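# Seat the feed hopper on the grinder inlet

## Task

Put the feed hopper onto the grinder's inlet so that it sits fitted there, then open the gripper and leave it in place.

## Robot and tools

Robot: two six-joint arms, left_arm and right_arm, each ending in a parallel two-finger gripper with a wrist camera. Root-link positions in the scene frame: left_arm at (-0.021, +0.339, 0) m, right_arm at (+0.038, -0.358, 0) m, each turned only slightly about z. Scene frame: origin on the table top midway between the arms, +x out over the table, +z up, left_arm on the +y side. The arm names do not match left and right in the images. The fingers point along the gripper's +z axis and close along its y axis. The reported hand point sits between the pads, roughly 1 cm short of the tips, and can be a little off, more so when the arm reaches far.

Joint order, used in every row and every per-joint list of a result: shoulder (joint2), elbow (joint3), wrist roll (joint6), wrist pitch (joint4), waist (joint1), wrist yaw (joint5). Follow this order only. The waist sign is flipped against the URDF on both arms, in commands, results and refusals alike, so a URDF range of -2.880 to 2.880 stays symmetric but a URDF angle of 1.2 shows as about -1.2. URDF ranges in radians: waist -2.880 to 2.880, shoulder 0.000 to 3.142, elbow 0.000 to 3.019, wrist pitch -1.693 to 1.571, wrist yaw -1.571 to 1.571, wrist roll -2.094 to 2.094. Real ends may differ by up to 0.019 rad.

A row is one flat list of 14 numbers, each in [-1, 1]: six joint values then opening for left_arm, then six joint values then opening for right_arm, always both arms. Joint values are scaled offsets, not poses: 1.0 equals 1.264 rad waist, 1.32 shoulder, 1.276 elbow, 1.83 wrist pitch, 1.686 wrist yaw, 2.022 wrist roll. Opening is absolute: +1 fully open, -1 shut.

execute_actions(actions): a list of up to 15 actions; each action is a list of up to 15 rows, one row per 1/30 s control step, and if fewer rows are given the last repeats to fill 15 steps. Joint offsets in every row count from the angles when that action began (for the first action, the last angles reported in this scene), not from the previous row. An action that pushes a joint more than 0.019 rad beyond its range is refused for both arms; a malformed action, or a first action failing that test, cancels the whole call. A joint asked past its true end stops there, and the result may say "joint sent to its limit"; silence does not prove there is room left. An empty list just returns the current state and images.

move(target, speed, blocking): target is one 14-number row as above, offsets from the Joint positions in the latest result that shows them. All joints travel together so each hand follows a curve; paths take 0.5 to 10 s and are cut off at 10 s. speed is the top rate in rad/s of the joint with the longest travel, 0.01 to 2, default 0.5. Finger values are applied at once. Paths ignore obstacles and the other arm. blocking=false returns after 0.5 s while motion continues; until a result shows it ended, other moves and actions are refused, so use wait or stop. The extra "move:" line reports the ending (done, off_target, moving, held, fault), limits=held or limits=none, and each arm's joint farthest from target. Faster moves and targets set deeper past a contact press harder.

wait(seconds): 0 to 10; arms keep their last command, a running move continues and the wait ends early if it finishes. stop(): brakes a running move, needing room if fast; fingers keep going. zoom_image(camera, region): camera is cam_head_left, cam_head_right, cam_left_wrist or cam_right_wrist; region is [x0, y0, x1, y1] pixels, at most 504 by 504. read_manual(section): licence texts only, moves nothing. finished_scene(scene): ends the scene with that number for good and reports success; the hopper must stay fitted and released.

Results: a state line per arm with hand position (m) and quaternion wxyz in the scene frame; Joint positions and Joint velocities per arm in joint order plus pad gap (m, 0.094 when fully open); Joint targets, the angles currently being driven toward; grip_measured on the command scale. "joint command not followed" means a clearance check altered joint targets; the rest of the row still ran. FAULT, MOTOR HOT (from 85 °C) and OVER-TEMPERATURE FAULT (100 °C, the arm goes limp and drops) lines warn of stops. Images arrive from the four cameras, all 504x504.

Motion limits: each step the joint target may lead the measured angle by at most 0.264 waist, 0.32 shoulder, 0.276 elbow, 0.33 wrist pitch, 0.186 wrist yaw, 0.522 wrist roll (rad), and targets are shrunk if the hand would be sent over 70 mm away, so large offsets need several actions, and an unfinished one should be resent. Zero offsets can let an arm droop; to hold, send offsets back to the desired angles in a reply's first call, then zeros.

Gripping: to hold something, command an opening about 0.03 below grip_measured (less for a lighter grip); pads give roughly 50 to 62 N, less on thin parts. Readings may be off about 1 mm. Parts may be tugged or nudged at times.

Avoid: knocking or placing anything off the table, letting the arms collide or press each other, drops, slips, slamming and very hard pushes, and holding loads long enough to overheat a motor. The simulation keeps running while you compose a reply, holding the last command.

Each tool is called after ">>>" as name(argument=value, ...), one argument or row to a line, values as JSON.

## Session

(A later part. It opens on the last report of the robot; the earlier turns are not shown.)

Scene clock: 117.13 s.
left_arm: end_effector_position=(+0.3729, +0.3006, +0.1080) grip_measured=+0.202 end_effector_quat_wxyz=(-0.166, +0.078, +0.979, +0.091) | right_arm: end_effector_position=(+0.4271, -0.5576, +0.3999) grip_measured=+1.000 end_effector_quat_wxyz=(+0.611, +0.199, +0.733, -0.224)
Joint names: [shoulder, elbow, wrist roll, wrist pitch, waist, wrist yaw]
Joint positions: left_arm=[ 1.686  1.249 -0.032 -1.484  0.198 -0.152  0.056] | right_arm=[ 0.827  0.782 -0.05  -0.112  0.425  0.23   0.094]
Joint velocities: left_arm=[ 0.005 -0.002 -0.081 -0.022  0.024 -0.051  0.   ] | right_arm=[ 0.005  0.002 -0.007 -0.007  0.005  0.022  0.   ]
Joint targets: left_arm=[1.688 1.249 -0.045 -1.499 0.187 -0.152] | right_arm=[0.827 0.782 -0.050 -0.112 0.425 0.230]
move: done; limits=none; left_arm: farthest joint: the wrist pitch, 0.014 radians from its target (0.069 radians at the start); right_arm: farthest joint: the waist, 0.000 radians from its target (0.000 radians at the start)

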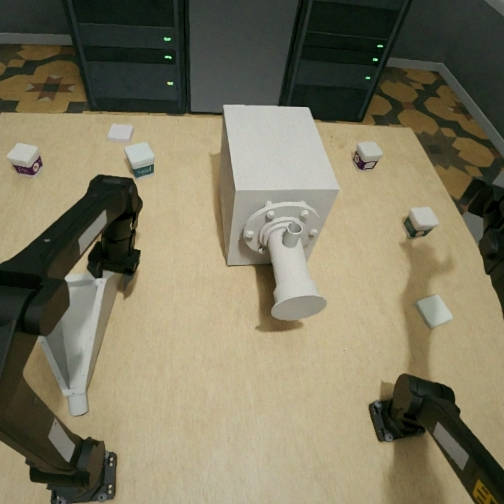

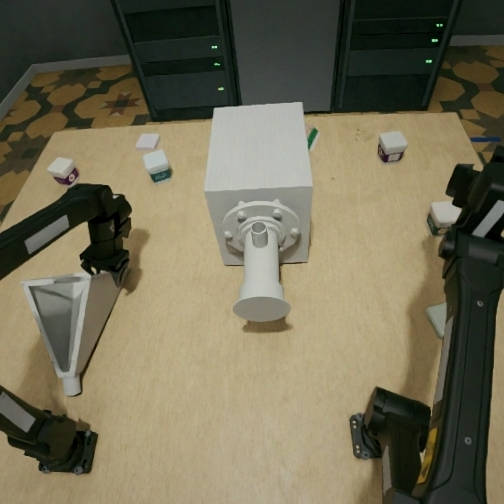

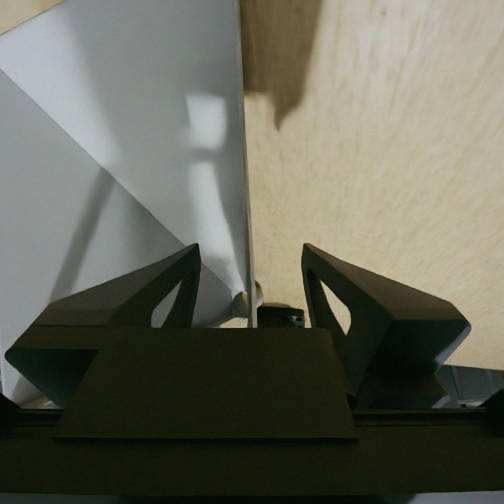

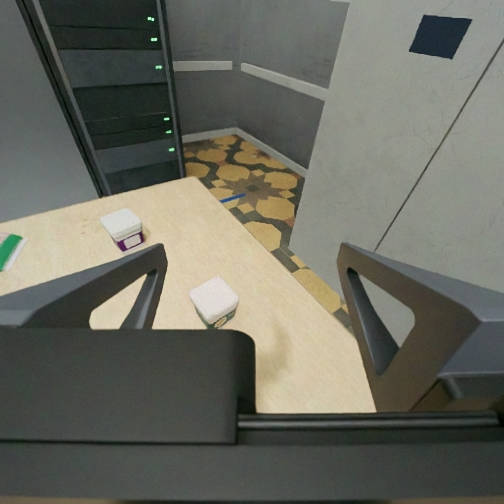

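>>> move(
  target=[0,-0.025,-0.012,0.015,0,-0.02,0.2,0,0,0,0,0,0,1],
  speed=0.1,
)

>>> move(
  target=[0,0,0,0,0,0,-1,0,0,0,0,0,0,1],
)

>>> move(
  target=[-0.1,0.12,0,0,0,0,-1,0,0,0,0,0,0,1],
  speed=0.15,
)

Scene clock: 126.47 s.
left_arm: end_effector_position=(+0.3665, +0.3069, +0.1005) grip_measured=+0.202 end_effector_quat_wxyz=(-0.170, +0.075, +0.977, +0.108) | right_arm: end_effector_position=(+0.4271, -0.5576, +0.3999) grip_measured=+1.000 end_effector_quat_wxyz=(+0.611, +0.199, +0.733, -0.224)
Joint names: [shoulder, elbow, wrist roll, wrist pitch, waist, wrist yaw]
Joint positions: left_arm=[ 1.686  1.221 -0.043 -1.47   0.198 -0.183  0.056] | right_arm=[ 0.827  0.782 -0.05  -0.112  0.425  0.23   0.094]
Joint velocities: left_arm=[ 0.005 -0.012  0.037  0.017  0.015  0.007 -0.001] | right_arm=[ 0.005  0.012 -0.022 -0.007 -0.005 -0.081  0.   ]
Joint targets: left_arm=[1.686 1.217 -0.056 -1.457 0.198 -0.186] | right_arm=[0.827 0.782 -0.050 -0.112 0.425 0.230]
move: done; limits=none; left_arm: farthest joint: the wrist pitch, 0.014 radians from its target (0.028 radians at the start); right_arm: farthest joint: the waist, 0.000 radians from its target (0.000 radians at the start)

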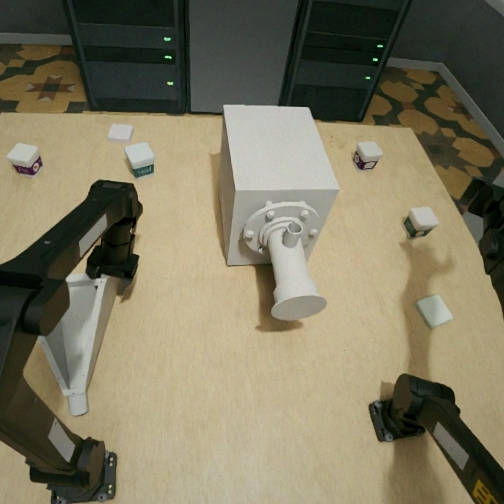

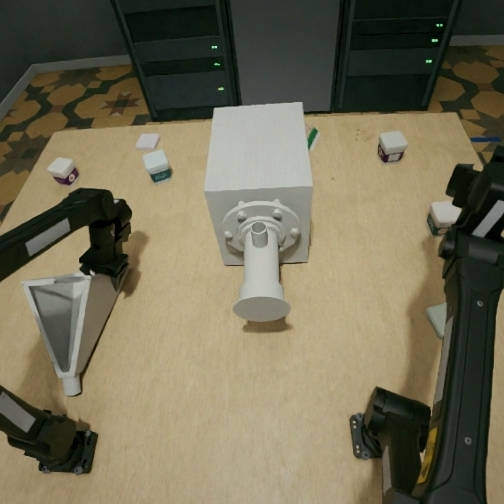

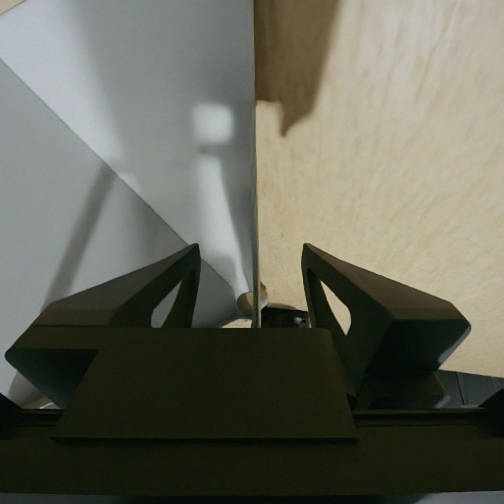

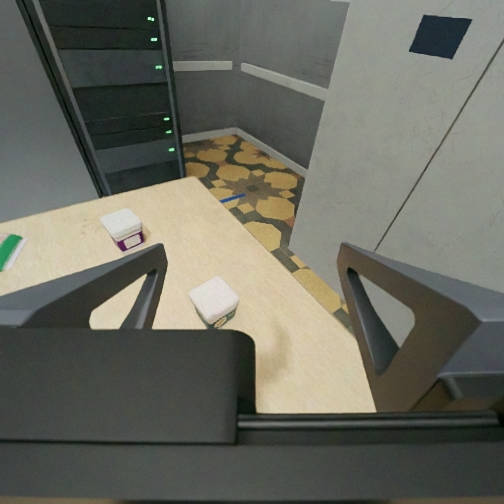

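Scene clock: 127.00 s.
left_arm: end_effector_position=(+0.3662, +0.3055, +0.1003) grip_measured=-0.987 end_effector_quat_wxyz=(-0.170, +0.065, +0.978, +0.105) | right_arm: end_effector_position=(+0.4271, -0.5576, +0.3999) grip_measured=+1.000 end_effector_quat_wxyz=(+0.611, +0.199, +0.733, -0.224)
Joint names: [shoulder, elbow, wrist roll, wrist pitch, waist, wrist yaw]
Joint positions: left_arm=[ 1.686  1.221 -0.062 -1.47   0.198 -0.174  0.001] | right_arm=[ 0.827  0.782 -0.05  -0.112  0.425  0.23   0.094]
Joint velocities: left_arm=[ 0.005  0.012  0.051 -0.002  0.005  0.051 -0.001] | right_arm=[-0.005 -0.017 -0.022 -0.002  0.005 -0.081  0.   ]
Joint targets: left_arm=[1.686 1.221 -0.043 -1.470 0.197 -0.182] | right_arm=[0.827 0.782 -0.050 -0.112 0.425 0.230]
move: done; limits=none; left_arm: farthest joint: the wrist roll, 0.019 radians from its target (0.000 radians at the start); right_arm: farthest joint: the waist, 0.000 radians from its target (0.000 radians at the start)

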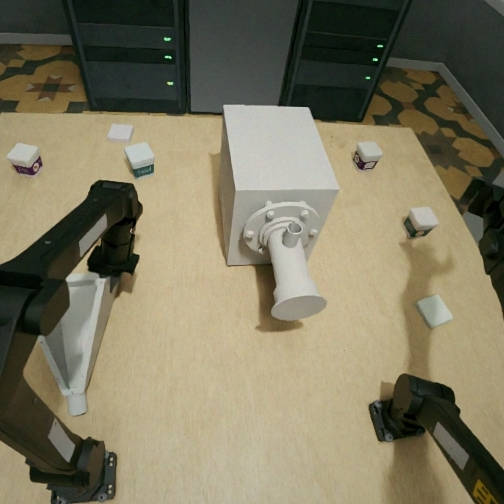

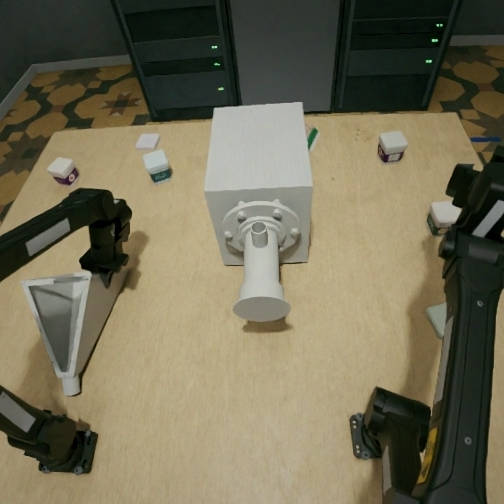

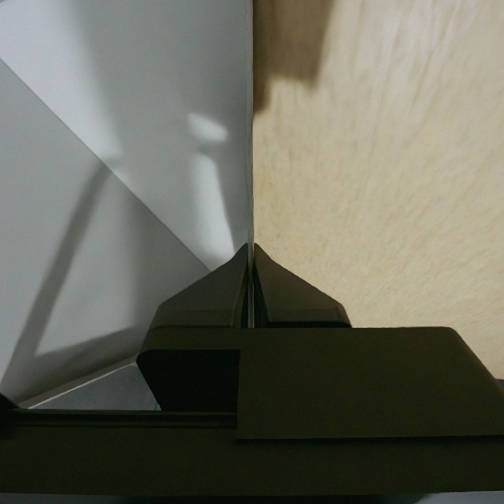

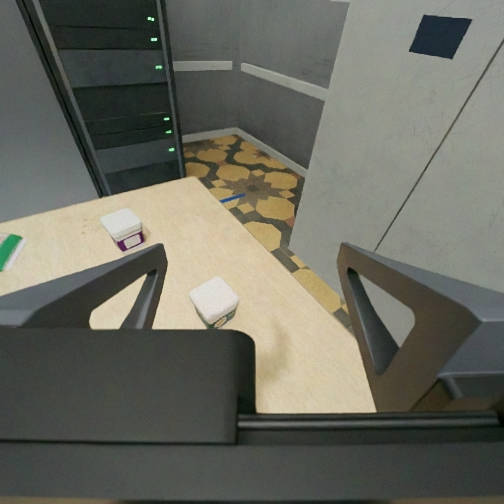

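Scene clock: 128.43 s.
left_arm: end_effector_position=(+0.3970, +0.2971, +0.1544) grip_measured=-0.988 end_effector_quat_wxyz=(-0.086, +0.060, +0.991, +0.087) | right_arm: end_effector_position=(+0.4271, -0.5576, +0.3999) grip_measured=+1.000 end_effector_quat_wxyz=(+0.611, +0.199, +0.733, -0.224)
Joint names: [shoulder, elbow, wrist roll, wrist pitch, waist, wrist yaw]
Joint positions: left_arm=[ 1.6    1.299 -0.057 -1.46   0.198 -0.155  0.001] | right_arm=[ 0.827  0.782 -0.05  -0.112  0.425  0.23   0.094]
Joint velocities: left_arm=[ 0.005  0.017  0.007  0.002  0.024  0.022 -0.   ] | right_arm=[ 0.005 -0.022 -0.022  0.002  0.015 -0.022  0.   ]
Joint targets: left_arm=[1.554 1.374 -0.062 -1.470 0.198 -0.175] | right_arm=[0.827 0.782 -0.050 -0.112 0.425 0.230]
move: off_target (left_arm); limits=none; left_arm: farthest joint: the elbow, 0.076 radians from its target (0.153 radians at the start); right_arm: farthest joint: the waist, 0.000 radians from its target (0.000 radians at the start)

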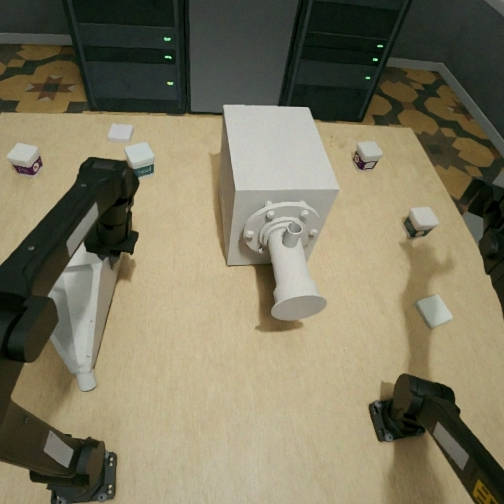

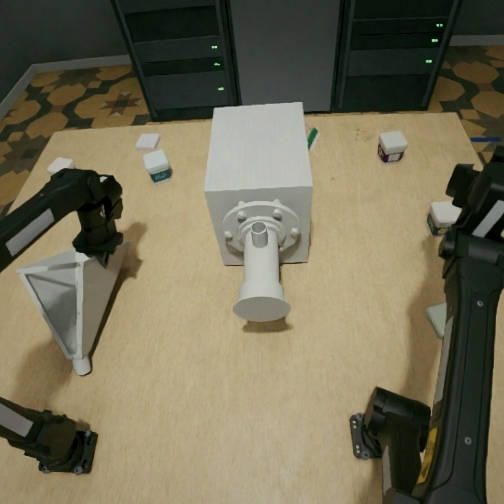

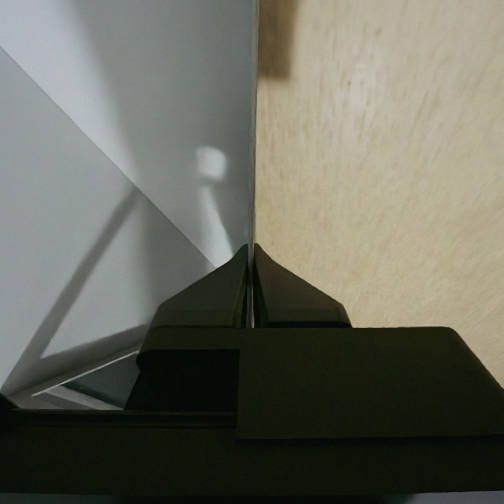

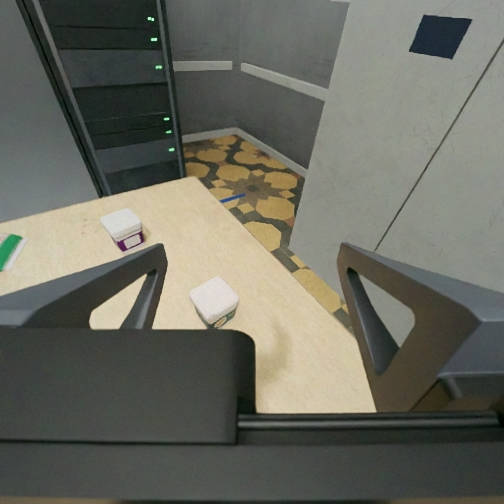

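>>> move(
  target=[-0.19,0.65,0.27,-0.04,0.15,0.085,-1,-0.6,-0.58,0.025,0.3,-0.8,-0.136,1],
  speed=0.3,
)

Scene clock: 144.13 s.
left_arm: end_effector_position=(+0.4292, +0.1839, +0.2327) grip_measured=-0.988 end_effector_quat_wxyz=(+0.007, +0.377, +0.926, -0.016) | right_arm: end_effector_position=(+0.2454, -0.2104, +0.3142) grip_measured=+1.000 end_effector_quat_wxyz=(+0.798, -0.168, +0.521, +0.252)
Joint names: [shoulder, elbow, wrist roll, wrist pitch, waist, wrist yaw]
Joint positions: left_arm=[ 1.578  1.499  0.452 -1.479  0.355  0.032  0.001] | right_arm=[ 0.047  0.045 -0.007  0.415 -0.581  0.003  0.094]
Joint velocities: left_arm=[-0.005 -0.017 -0.022 -0.012  0.015 -0.081  0.   ] | right_arm=[ 0.015 -0.017  0.037 -0.002  0.015  0.007  0.   ]
Joint targets: left_arm=[1.503 1.590 0.464 -1.497 0.366 0.018] | right_arm=[0.035 0.042 0.000 0.437 -0.586 0.001]
move: off_target (left_arm, right_arm); limits=none; left_arm: farthest joint: the elbow, 0.630 radians from its target (0.830 radians at the start); right_arm: farthest joint: the wrist pitch, 0.022 radians from its target (0.549 radians at the start)

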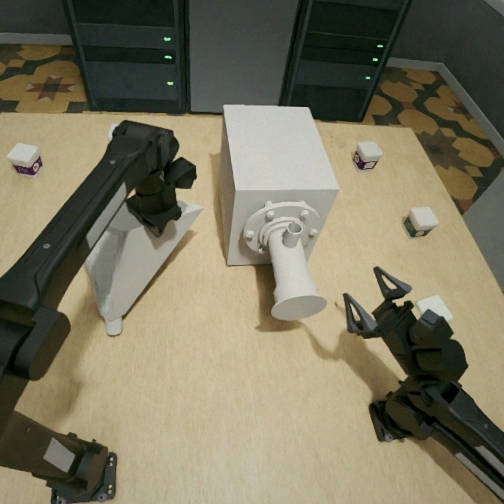

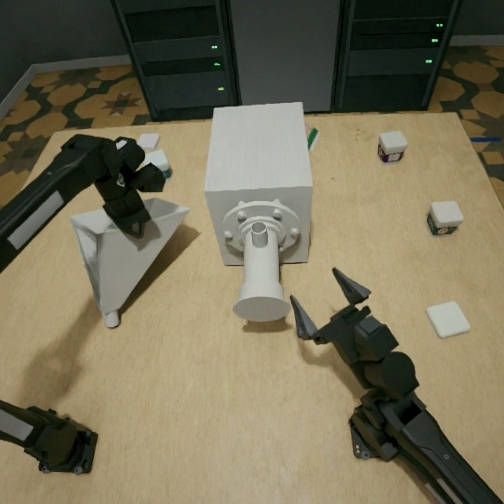

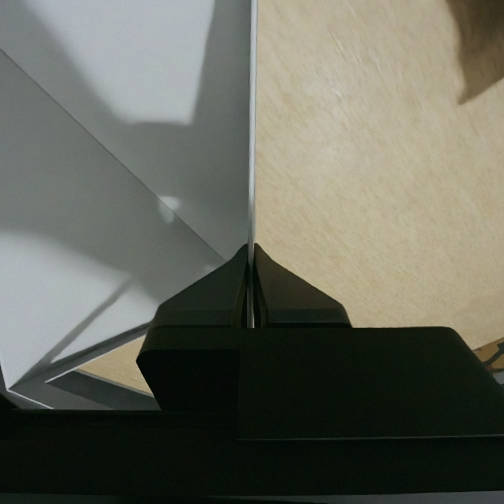

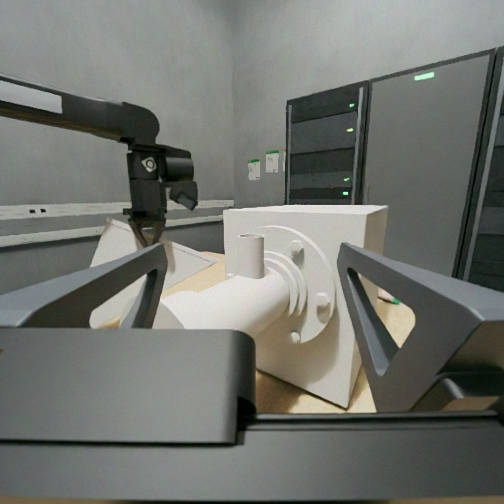

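>>> move(
  target=[-0.62,-0.36,0.02,0.23,0,-0.035,-1,0,0,0,0,0.5,0,1],
  speed=0.3,
)

>>> move(
  target=[-0.02,0.04,0,0.025,0.94,-0.015,-1,0,0,0,0,0,0,1],
  speed=0.35,
)

Scene clock: 189.17 s.
left_arm: end_effector_position=(+0.2906, +0.2372, +0.3214) grip_measured=-0.988 end_effector_quat_wxyz=(+0.308, +0.359, +0.881, +0.025) | right_arm: end_effector_position=(+0.2924, -0.3596, +0.3142) grip_measured=+1.000 end_effector_quat_wxyz=(+0.837, +0.000, +0.547, -0.006)
Joint names: [shoulder, elbow, wrist roll, wrist pitch, waist, wrist yaw]
Joint positions: left_arm=[ 0.804  0.988  0.456 -1.127  0.355 -0.008  0.001] | right_arm=[ 0.047  0.045 -0.007  0.415  0.045  0.003  0.094]
Joint velocities: left_arm=[-0.015 -0.017 -0.007 -0.012  0.005 -0.007  0.001] | right_arm=[ 0.015 -0.007  0.007  0.002  0.015 -0.007  0.   ]
Joint targets: left_arm=[0.759 1.039 0.493 -1.058 0.355 -0.027] | right_arm=[0.047 0.045 -0.007 0.415 0.052 0.003]
move: off_target (left_arm); limits=none; left_arm: farthest joint: the wrist pitch, 0.069 radians from its target (0.421 radians at the start); right_arm: farthest joint: the waist, 0.006 radians from its target (0.632 radians at the start)

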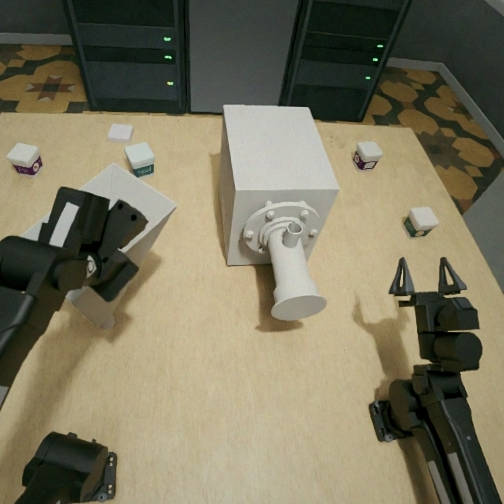

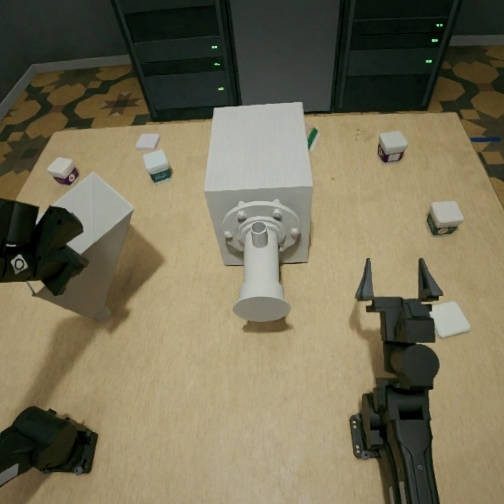

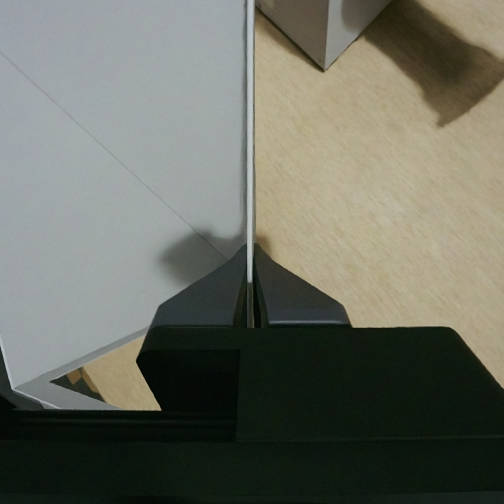

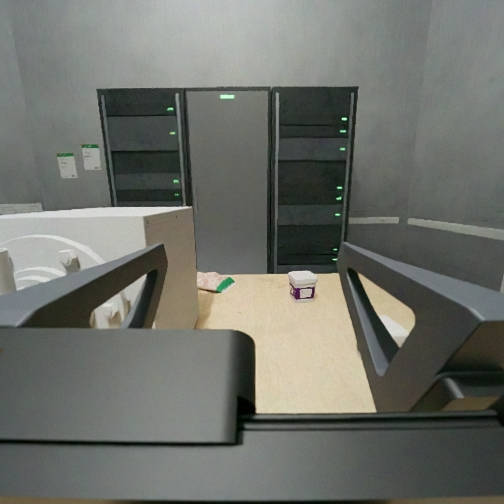

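Scene clock: 193.03 s.
left_arm: end_effector_position=(+0.0011, +0.0200, +0.2782) grip_measured=-0.988 end_effector_quat_wxyz=(+0.224, +0.795, +0.550, -0.127) | right_arm: end_effector_position=(+0.2924, -0.3596, +0.3142) grip_measured=+1.000 end_effector_quat_wxyz=(+0.837, +0.000, +0.547, -0.006)
Joint names: [shoulder, elbow, wrist roll, wrist pitch, waist, wrist yaw]
Joint positions: left_arm=[ 0.834  0.926  0.427 -1.143  1.542 -0.013  0.001] | right_arm=[ 0.047  0.045 -0.007  0.415  0.045  0.003  0.094]
Joint velocities: left_arm=[ 0.005 -0.017 -0.037  0.002  0.005  0.007 -0.001] | right_arm=[-0.015 -0.022 -0.037  0.012 -0.005 -0.007  0.   ]
Joint targets: left_arm=[0.781 1.033 0.454 -1.084 1.543 -0.033] | right_arm=[0.047 0.045 -0.007 0.415 0.045 0.003]
move: off_target (left_arm); limits=none; left_arm: farthest joint: the elbow, 0.113 radians from its target (0.051 radians at the start); right_arm: farthest joint: the waist, 0.000 radians from its target (0.000 radians at the start)

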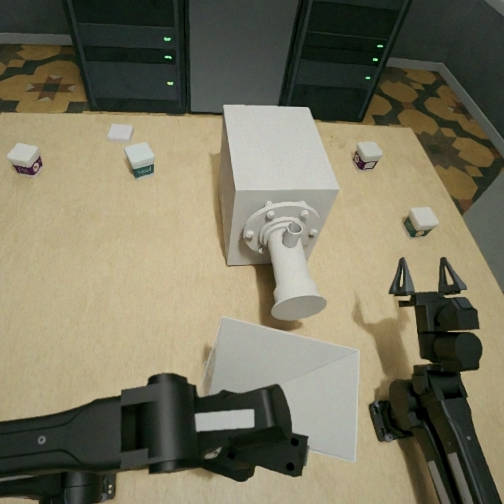

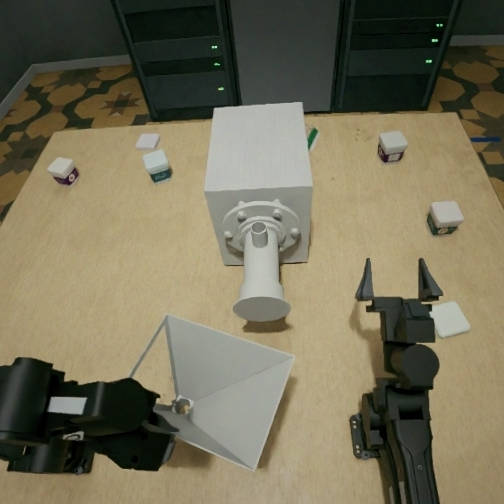

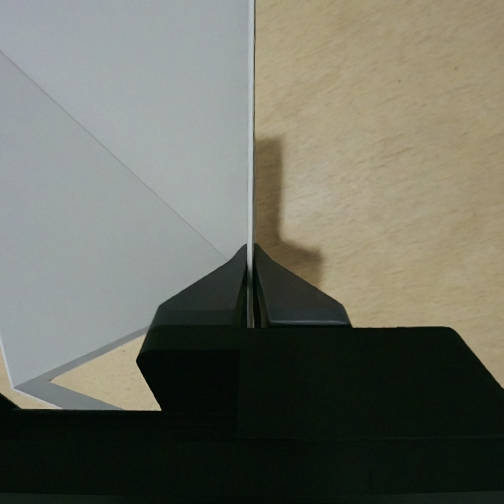

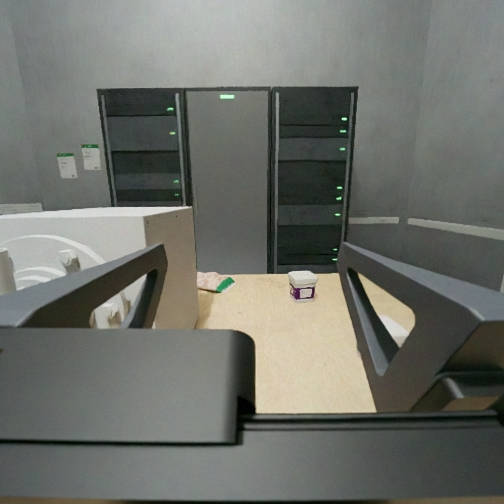

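>>> execute_actions(
  actions=[
    [[-0.035,0.07,0.013,0.03,0,-0.01,-1,0.14,0.24,0,-0.15,0,-0.05,0.3]],
    [[-0.035,0.07,0.013,0.03,0,-0.01,-1,0.14,0.24,0,-0.22,0,-0.05,0.3]],
    [[-0.035,0.07,0.013,0.03,0,-0.01,-1,0.14,0.24,0,-0.27,-0.15,-0.05,0.3]],
    [[-0.035,0.07,0.013,0.03,0,-0.01,-1,0.14,0.24,0,-0.27,-0.2,-0.05,0.3]],
  ],
)

Scene clock: 210.10 s.
left_arm: end_effector_position=(+0.0011, +0.0201, +0.2783) grip_measured=-0.988 end_effector_quat_wxyz=(+0.224, +0.795, +0.550, -0.127) | right_arm: end_effector_position=(+0.3108, -0.1624, +0.3994) grip_measured=+0.303 end_effector_quat_wxyz=(+0.299, -0.267, +0.887, +0.227)
Joint names: [shoulder, elbow, wrist roll, wrist pitch, waist, wrist yaw]
Joint positions: left_arm=[ 0.834  0.926  0.427 -1.143  1.542 -0.013  0.001] | right_arm=[ 0.826  1.157 -0.007 -1.192 -0.414 -0.332  0.061]
Joint velocities: left_arm=[-0.005 -0.007 -0.11   0.002 -0.005 -0.037 -0.   ] | right_arm=[-0.005 -0.002 -0.022 -0.002  0.015 -0.037 -0.   ]
Joint targets: left_arm=[0.788 1.015 0.453 -1.088 1.542 -0.030] | right_arm=[0.817 1.190 -0.007 -1.206 -0.406 -0.330]

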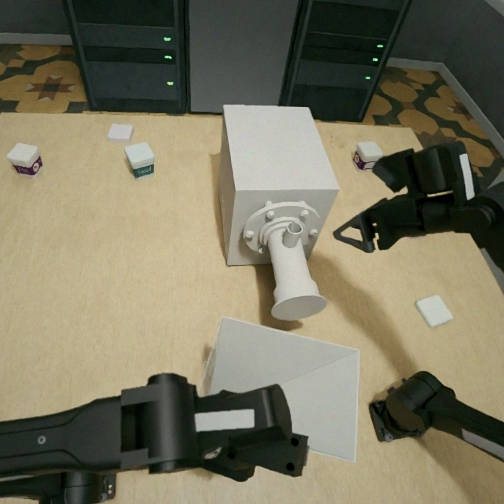

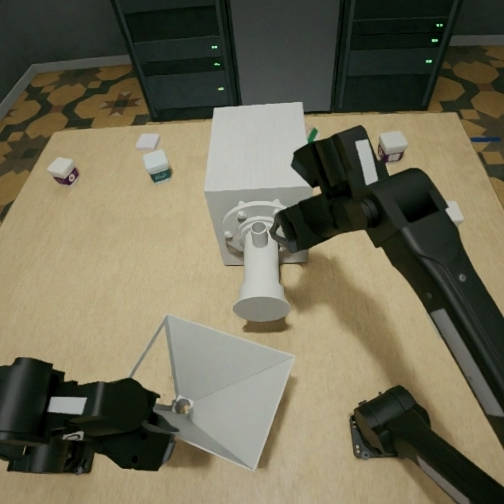

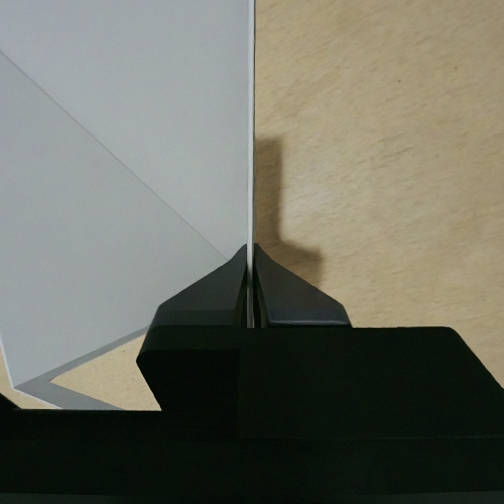

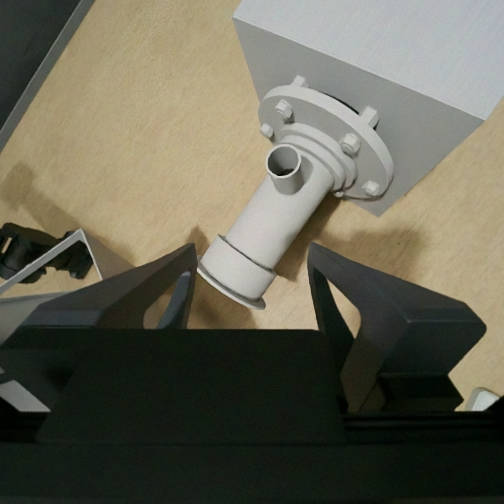

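>>> execute_actions(
  actions=[
    [[-0.035,0.07,0.013,0.03,0,-0.01,-1,-0.03,-0.04,0,-0.025,-0.14,0,0.3]],
    [[-0.035,0.07,0.013,0.03,0,-0.01,-1,-0.02,-0.04,0,-0.01,-0.14,0,0.3]],
    [[-0.035,0.07,0.013,0.03,0,-0.01,-1,0,0,0,0,-0.12,0,0.3]],
  ],
)

Scene clock: 219.07 s.
left_arm: end_effector_position=(+0.0011, +0.0201, +0.2783) grip_measured=-0.988 end_effector_quat_wxyz=(+0.224, +0.795, +0.550, -0.127) | right_arm: end_effector_position=(+0.1589, -0.0722, +0.3539) grip_measured=+0.303 end_effector_quat_wxyz=(+0.184, -0.493, +0.803, +0.280)
Joint names: [shoulder, elbow, wrist roll, wrist pitch, waist, wrist yaw]
Joint positions: left_arm=[ 0.834  0.926  0.427 -1.143  1.542 -0.013  0.001] | right_arm=[ 0.785  1.055 -0.006 -1.234 -0.947 -0.337  0.061]
Joint velocities: left_arm=[ 0.005 -0.022 -0.081 -0.007  0.015 -0.007 -0.   ] | right_arm=[-0.015 -0.012 -0.037  0.007 -0.005 -0.037 -0.001]
Joint targets: left_arm=[0.788 1.015 0.453 -1.088 1.542 -0.030] | right_arm=[0.785 1.055 -0.006 -1.234 -0.938 -0.336]

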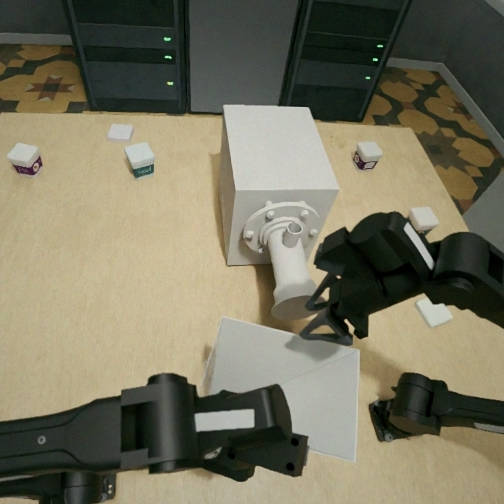

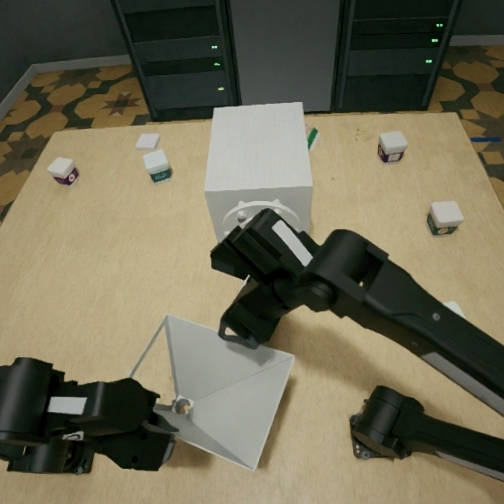

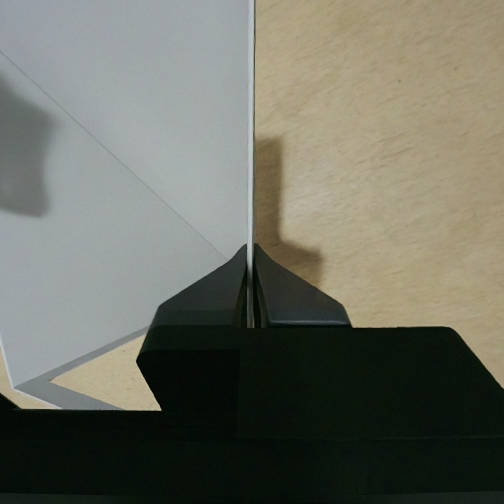

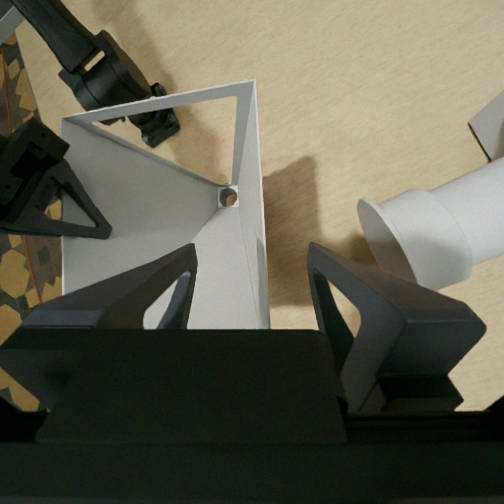

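>>> execute_actions(
  actions=[
    [[-0.035,0.07,0.013,0.03,0,-0.01,-1,0.047,-0.082,0,0.105,-0.03,0,0.3]],
    [[-0.035,0.07,0.013,0.03,0,-0.01,-1,0.047,-0.075,0,0.105,-0.025,0,0.3]],
  ],
)

>>> zoom_image(
  camera="cam_head_left",
  region=[180,230,400,450],
)

Scene clock: 226.47 s.
left_arm: end_effector_position=(-0.0009, +0.0195, +0.2765) grip_measured=-0.984 end_effector_quat_wxyz=(+0.217, +0.791, +0.557, -0.132) | right_arm: end_effector_position=(+0.1724, -0.0155, +0.2570) grip_measured=+0.302 end_effector_quat_wxyz=(+0.183, -0.514, +0.787, +0.289)
Joint names: [shoulder, elbow, wrist roll, wrist pitch, waist, wrist yaw]
Joint positions: left_arm=[ 0.838  0.925  0.407 -1.143  1.542 -0.001  0.001] | right_arm=[ 0.913  0.853 -0.005 -0.888 -1.002 -0.337  0.061]
Joint velocities: left_arm=[-0.005 -0.012 -0.022  0.007  0.005  0.037 -0.   ] | right_arm=[-0.024  0.002  0.037  0.022  0.005  0.007 -0.   ]
Joint targets: left_arm=[0.788 1.015 0.454 -1.088 1.542 -0.030] | right_arm=[0.917 0.847 -0.005 -0.871 -1.011 -0.337]

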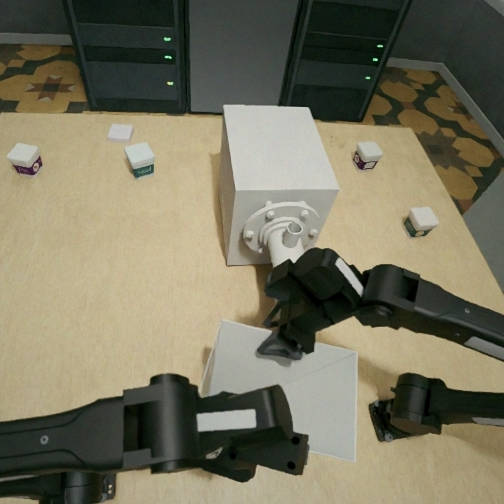

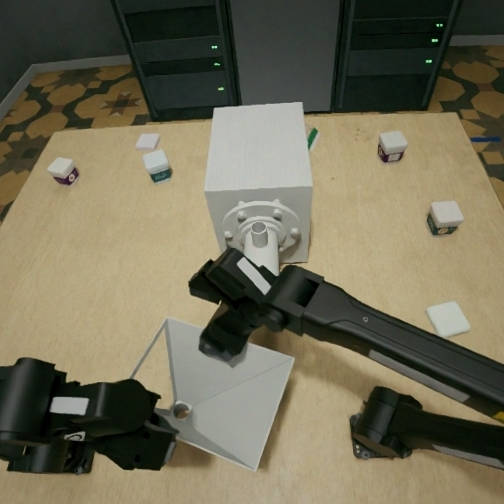

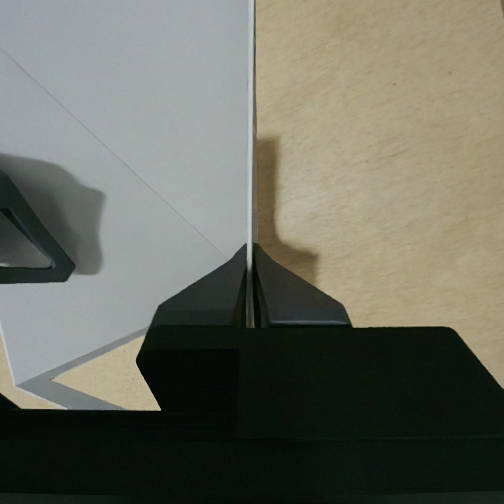

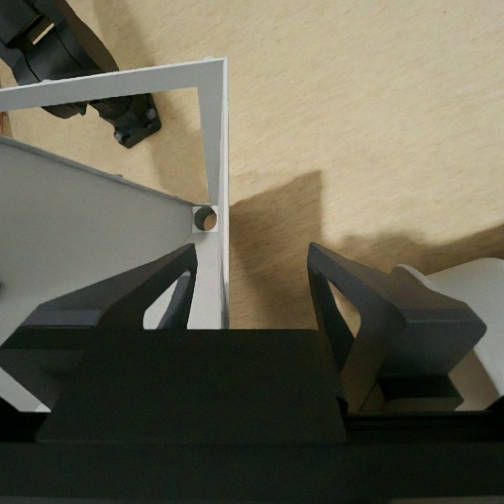

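Region (180, 230, 400, 450) of cam_head_left's 504x504 image, scaled by 2.291, with more detail than that image has.

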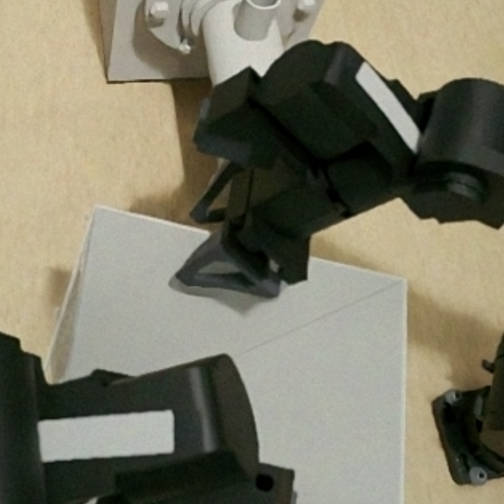

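>>> execute_actions(
  actions=[
    [[-0.035,0.07,0.02,0.03,0,-0.015,-1,0,0.035,0.035,0.01,0,-0.047,0.3]],
    [[-0.035,0.07,0.02,0.03,0,-0.015,-1,0,0.02,0,0.005,0,0,-0.6]],
  ],
)

Scene clock: 231.47 s.
left_arm: end_effector_position=(-0.0011, +0.0195, +0.2765) grip_measured=-0.984 end_effector_quat_wxyz=(+0.217, +0.791, +0.557, -0.133) | right_arm: end_effector_position=(+0.1615, -0.0114, +0.2616) grip_measured=-0.597 end_effector_quat_wxyz=(+0.156, -0.497, +0.790, +0.323)
Joint names: [shoulder, elbow, wrist roll, wrist pitch, waist, wrist yaw]
Joint positions: left_arm=[ 0.838  0.925  0.407 -1.143  1.542 -0.     0.001] | right_arm=[ 0.913  0.854  0.054 -0.885 -1.001 -0.412  0.019]
Joint velocities: left_arm=[-0.005 -0.007 -0.037 -0.007 -0.005  0.007  0.   ] | right_arm=[ 0.005 -0.017  0.022 -0.002 -0.005  0.037  0.   ]
Joint targets: left_arm=[0.792 1.014 0.447 -1.088 1.542 -0.025] | right_arm=[0.913 0.879 0.053 -0.876 -1.001 -0.412]

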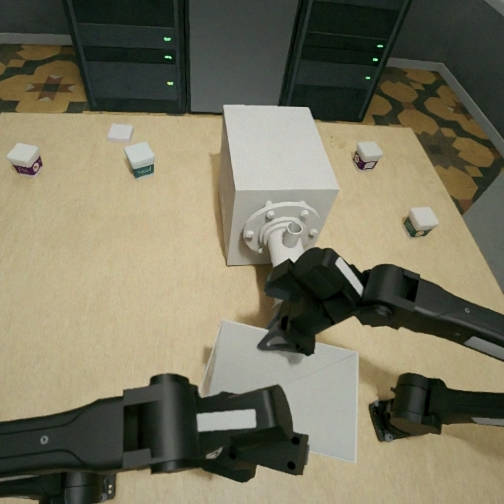

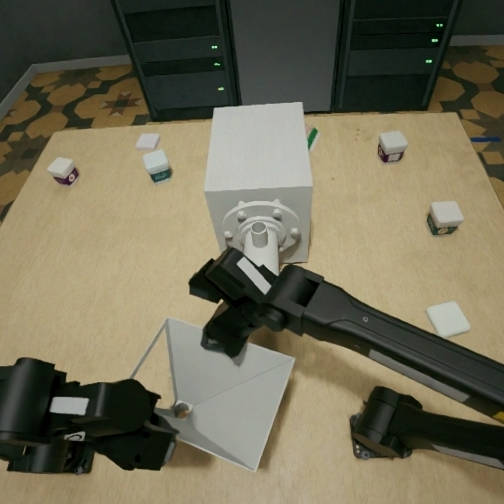

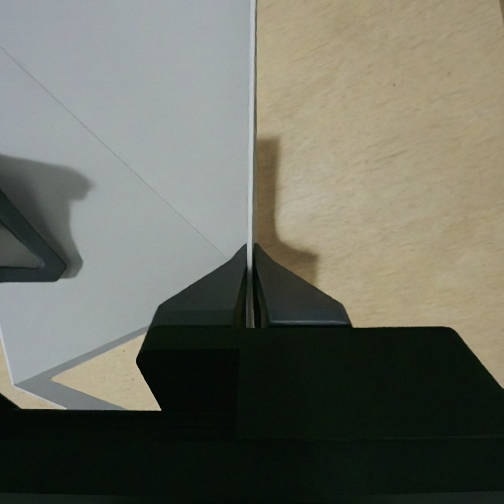

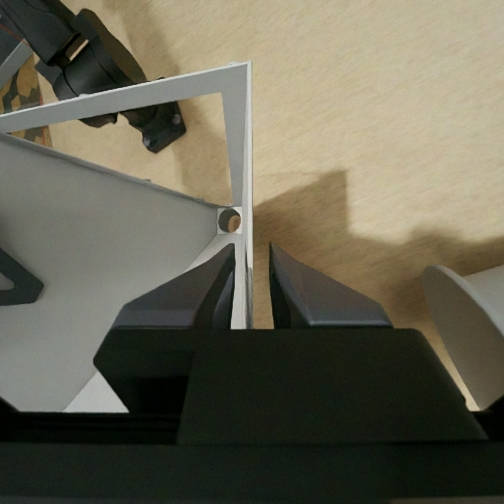

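Close, transfer load, release left and withdraw.

>>> execute_actions(
  actions=[
    [[-0.035,0.07,0.02,0.03,0,-0.015,-1,0,0.02,0,0.005,0,0,-1]],
    [[-0.01,0.03,0,0.01,0,0,-1,-0.03,0.065,0.013,0.03,0,-0.015,-1]],
    [[0,0.02,0,0,0,0,-0.2,-0.03,0.065,0.013,0.03,0,-0.015,-1]],
    [[-0.06,0.1,0,-0.09,0,0,-0.2,-0.03,0.065,0.013,0.03,0,-0.015,-1]],
    [[-0.08,0.1,0,-0.1,0,0,-0.2,-0.03,0.065,0.013,0.03,0,-0.015,-1]],
  ],
)

Scene clock: 240.30 s.
left_arm: end_effector_position=(-0.0082, +0.1083, +0.3817) grip_measured=-0.202 end_effector_quat_wxyz=(+0.246, +0.785, +0.547, -0.153) | right_arm: end_effector_position=(+0.1626, -0.0098, +0.2675) grip_measured=-0.977 end_effector_quat_wxyz=(+0.172, -0.512, +0.776, +0.325)
Joint names: [shoulder, elbow, wrist roll, wrist pitch, waist, wrist yaw]
Joint positions: left_arm=[ 0.633  1.115  0.414 -1.464  1.544  0.005  0.037] | right_arm=[ 0.905  0.857  0.015 -0.873 -1.    -0.413  0.001]
Joint velocities: left_arm=[ 0.132 -0.012  0.037 -0.002  0.005  0.022 -0.   ] | right_arm=[-0.015 -0.012  0.022 -0.002  0.015 -0.022 -0.   ]
Joint targets: left_arm=[0.647 1.142 0.414 -1.478 1.544 0.005] | right_arm=[0.866 0.940 0.063 -0.818 -1.000 -0.445]

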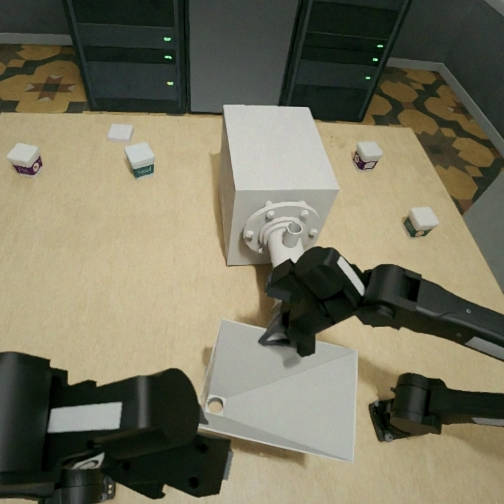

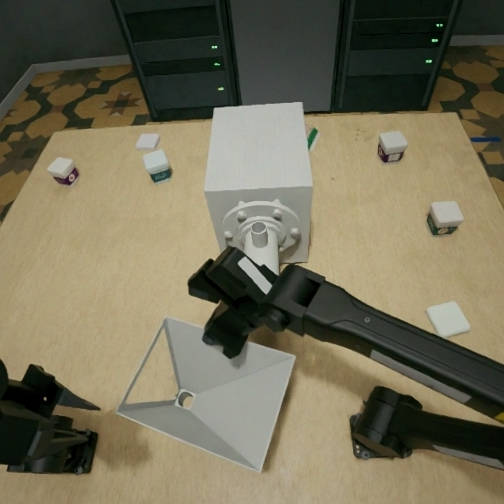

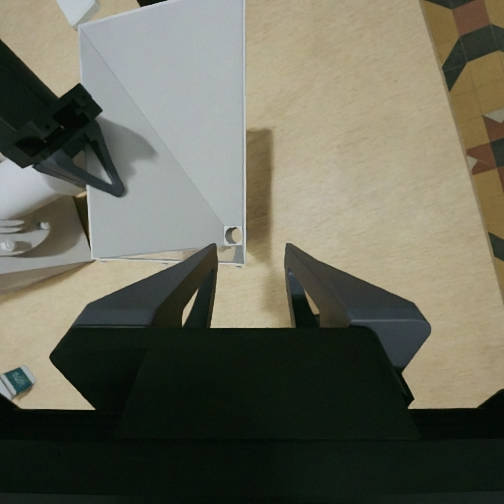

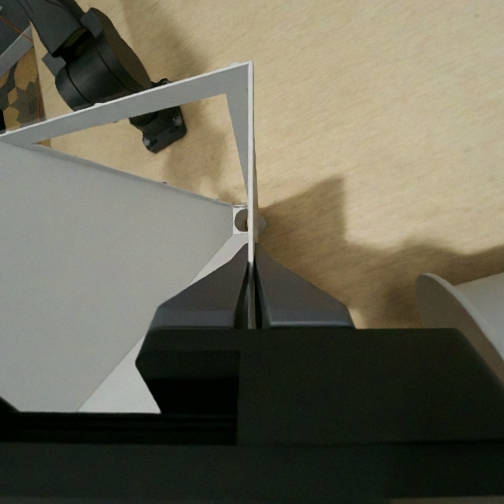

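>>> execute_actions(
  actions=[
    [[-0.12,-0.05,-0.05,0,-0.14,0,1,-0.01,0.16,0.055,-0.04,-0.03,0.02,-1]],
    [[-0.12,-0.1,-0.05,0.1,-0.2,0,1,-0.01,0.18,0.055,-0.04,-0.03,0.02,-1]],
    [[-0.1,-0.15,-0.05,0.15,-0.2,0,1,-0.01,0.18,0.055,-0.04,0,0.02,-1]],
    [[0,-0.15,-0.05,0.25,-0.1,0,1,-0.01,0.18,0.055,-0.04,0,0.02,-1]],
  ],
)

Scene clock: 254.73 s.
left_arm: end_effector_position=(+0.1814, +0.1791, +0.3102) grip_measured=+0.999 end_effector_quat_wxyz=(+0.569, +0.291, +0.749, -0.176) | right_arm: end_effector_position=(+0.1778, -0.0406, +0.2949) grip_measured=-0.977 end_effector_quat_wxyz=(+0.144, -0.449, +0.863, +0.183)
Joint names: [shoulder, elbow, wrist roll, wrist pitch, waist, wrist yaw]
Joint positions: left_arm=[ 0.17   0.49   0.073 -0.614  0.7    0.005  0.094] | right_arm=[ 0.955  1.049  0.163 -1.212 -1.052 -0.13   0.001]
Joint velocities: left_arm=[-0.024  0.012 -0.037  0.007  0.005  0.007 -0.001] | right_arm=[-0.005  0.066  0.007  0.012 -0.005  0.007  0.001]
Joint targets: left_arm=[0.164 0.507 0.057 -0.590 0.706 0.004] | right_arm=[0.933 1.183 0.213 -1.204 -1.052 -0.157]

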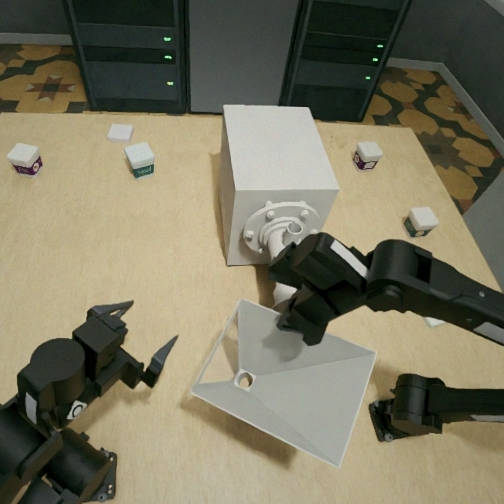

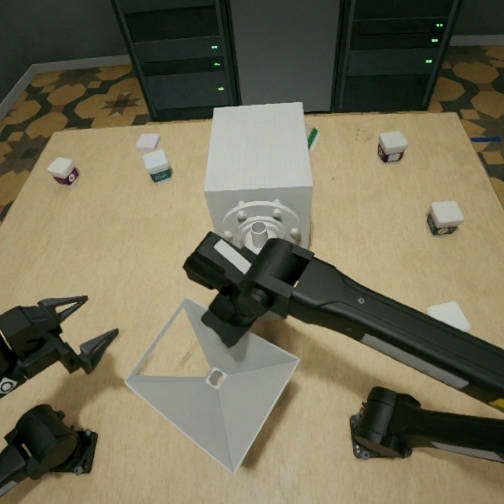

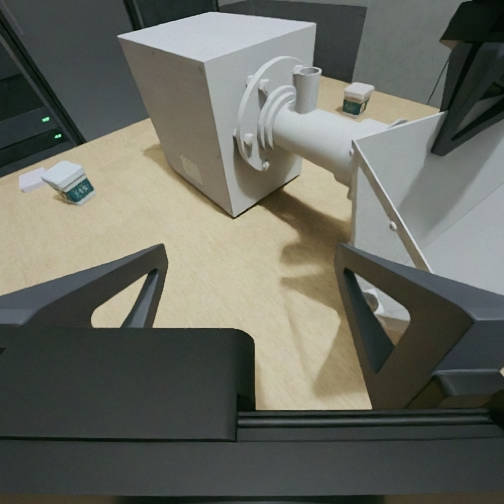

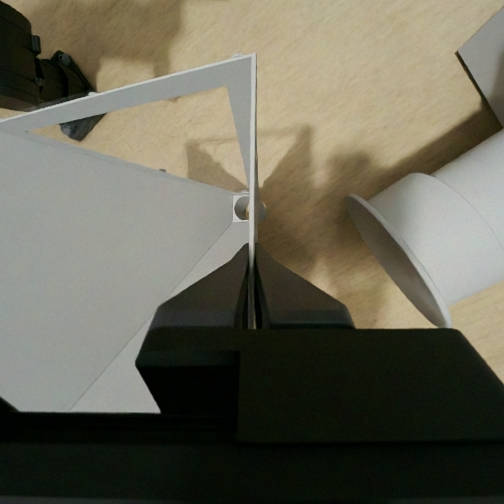

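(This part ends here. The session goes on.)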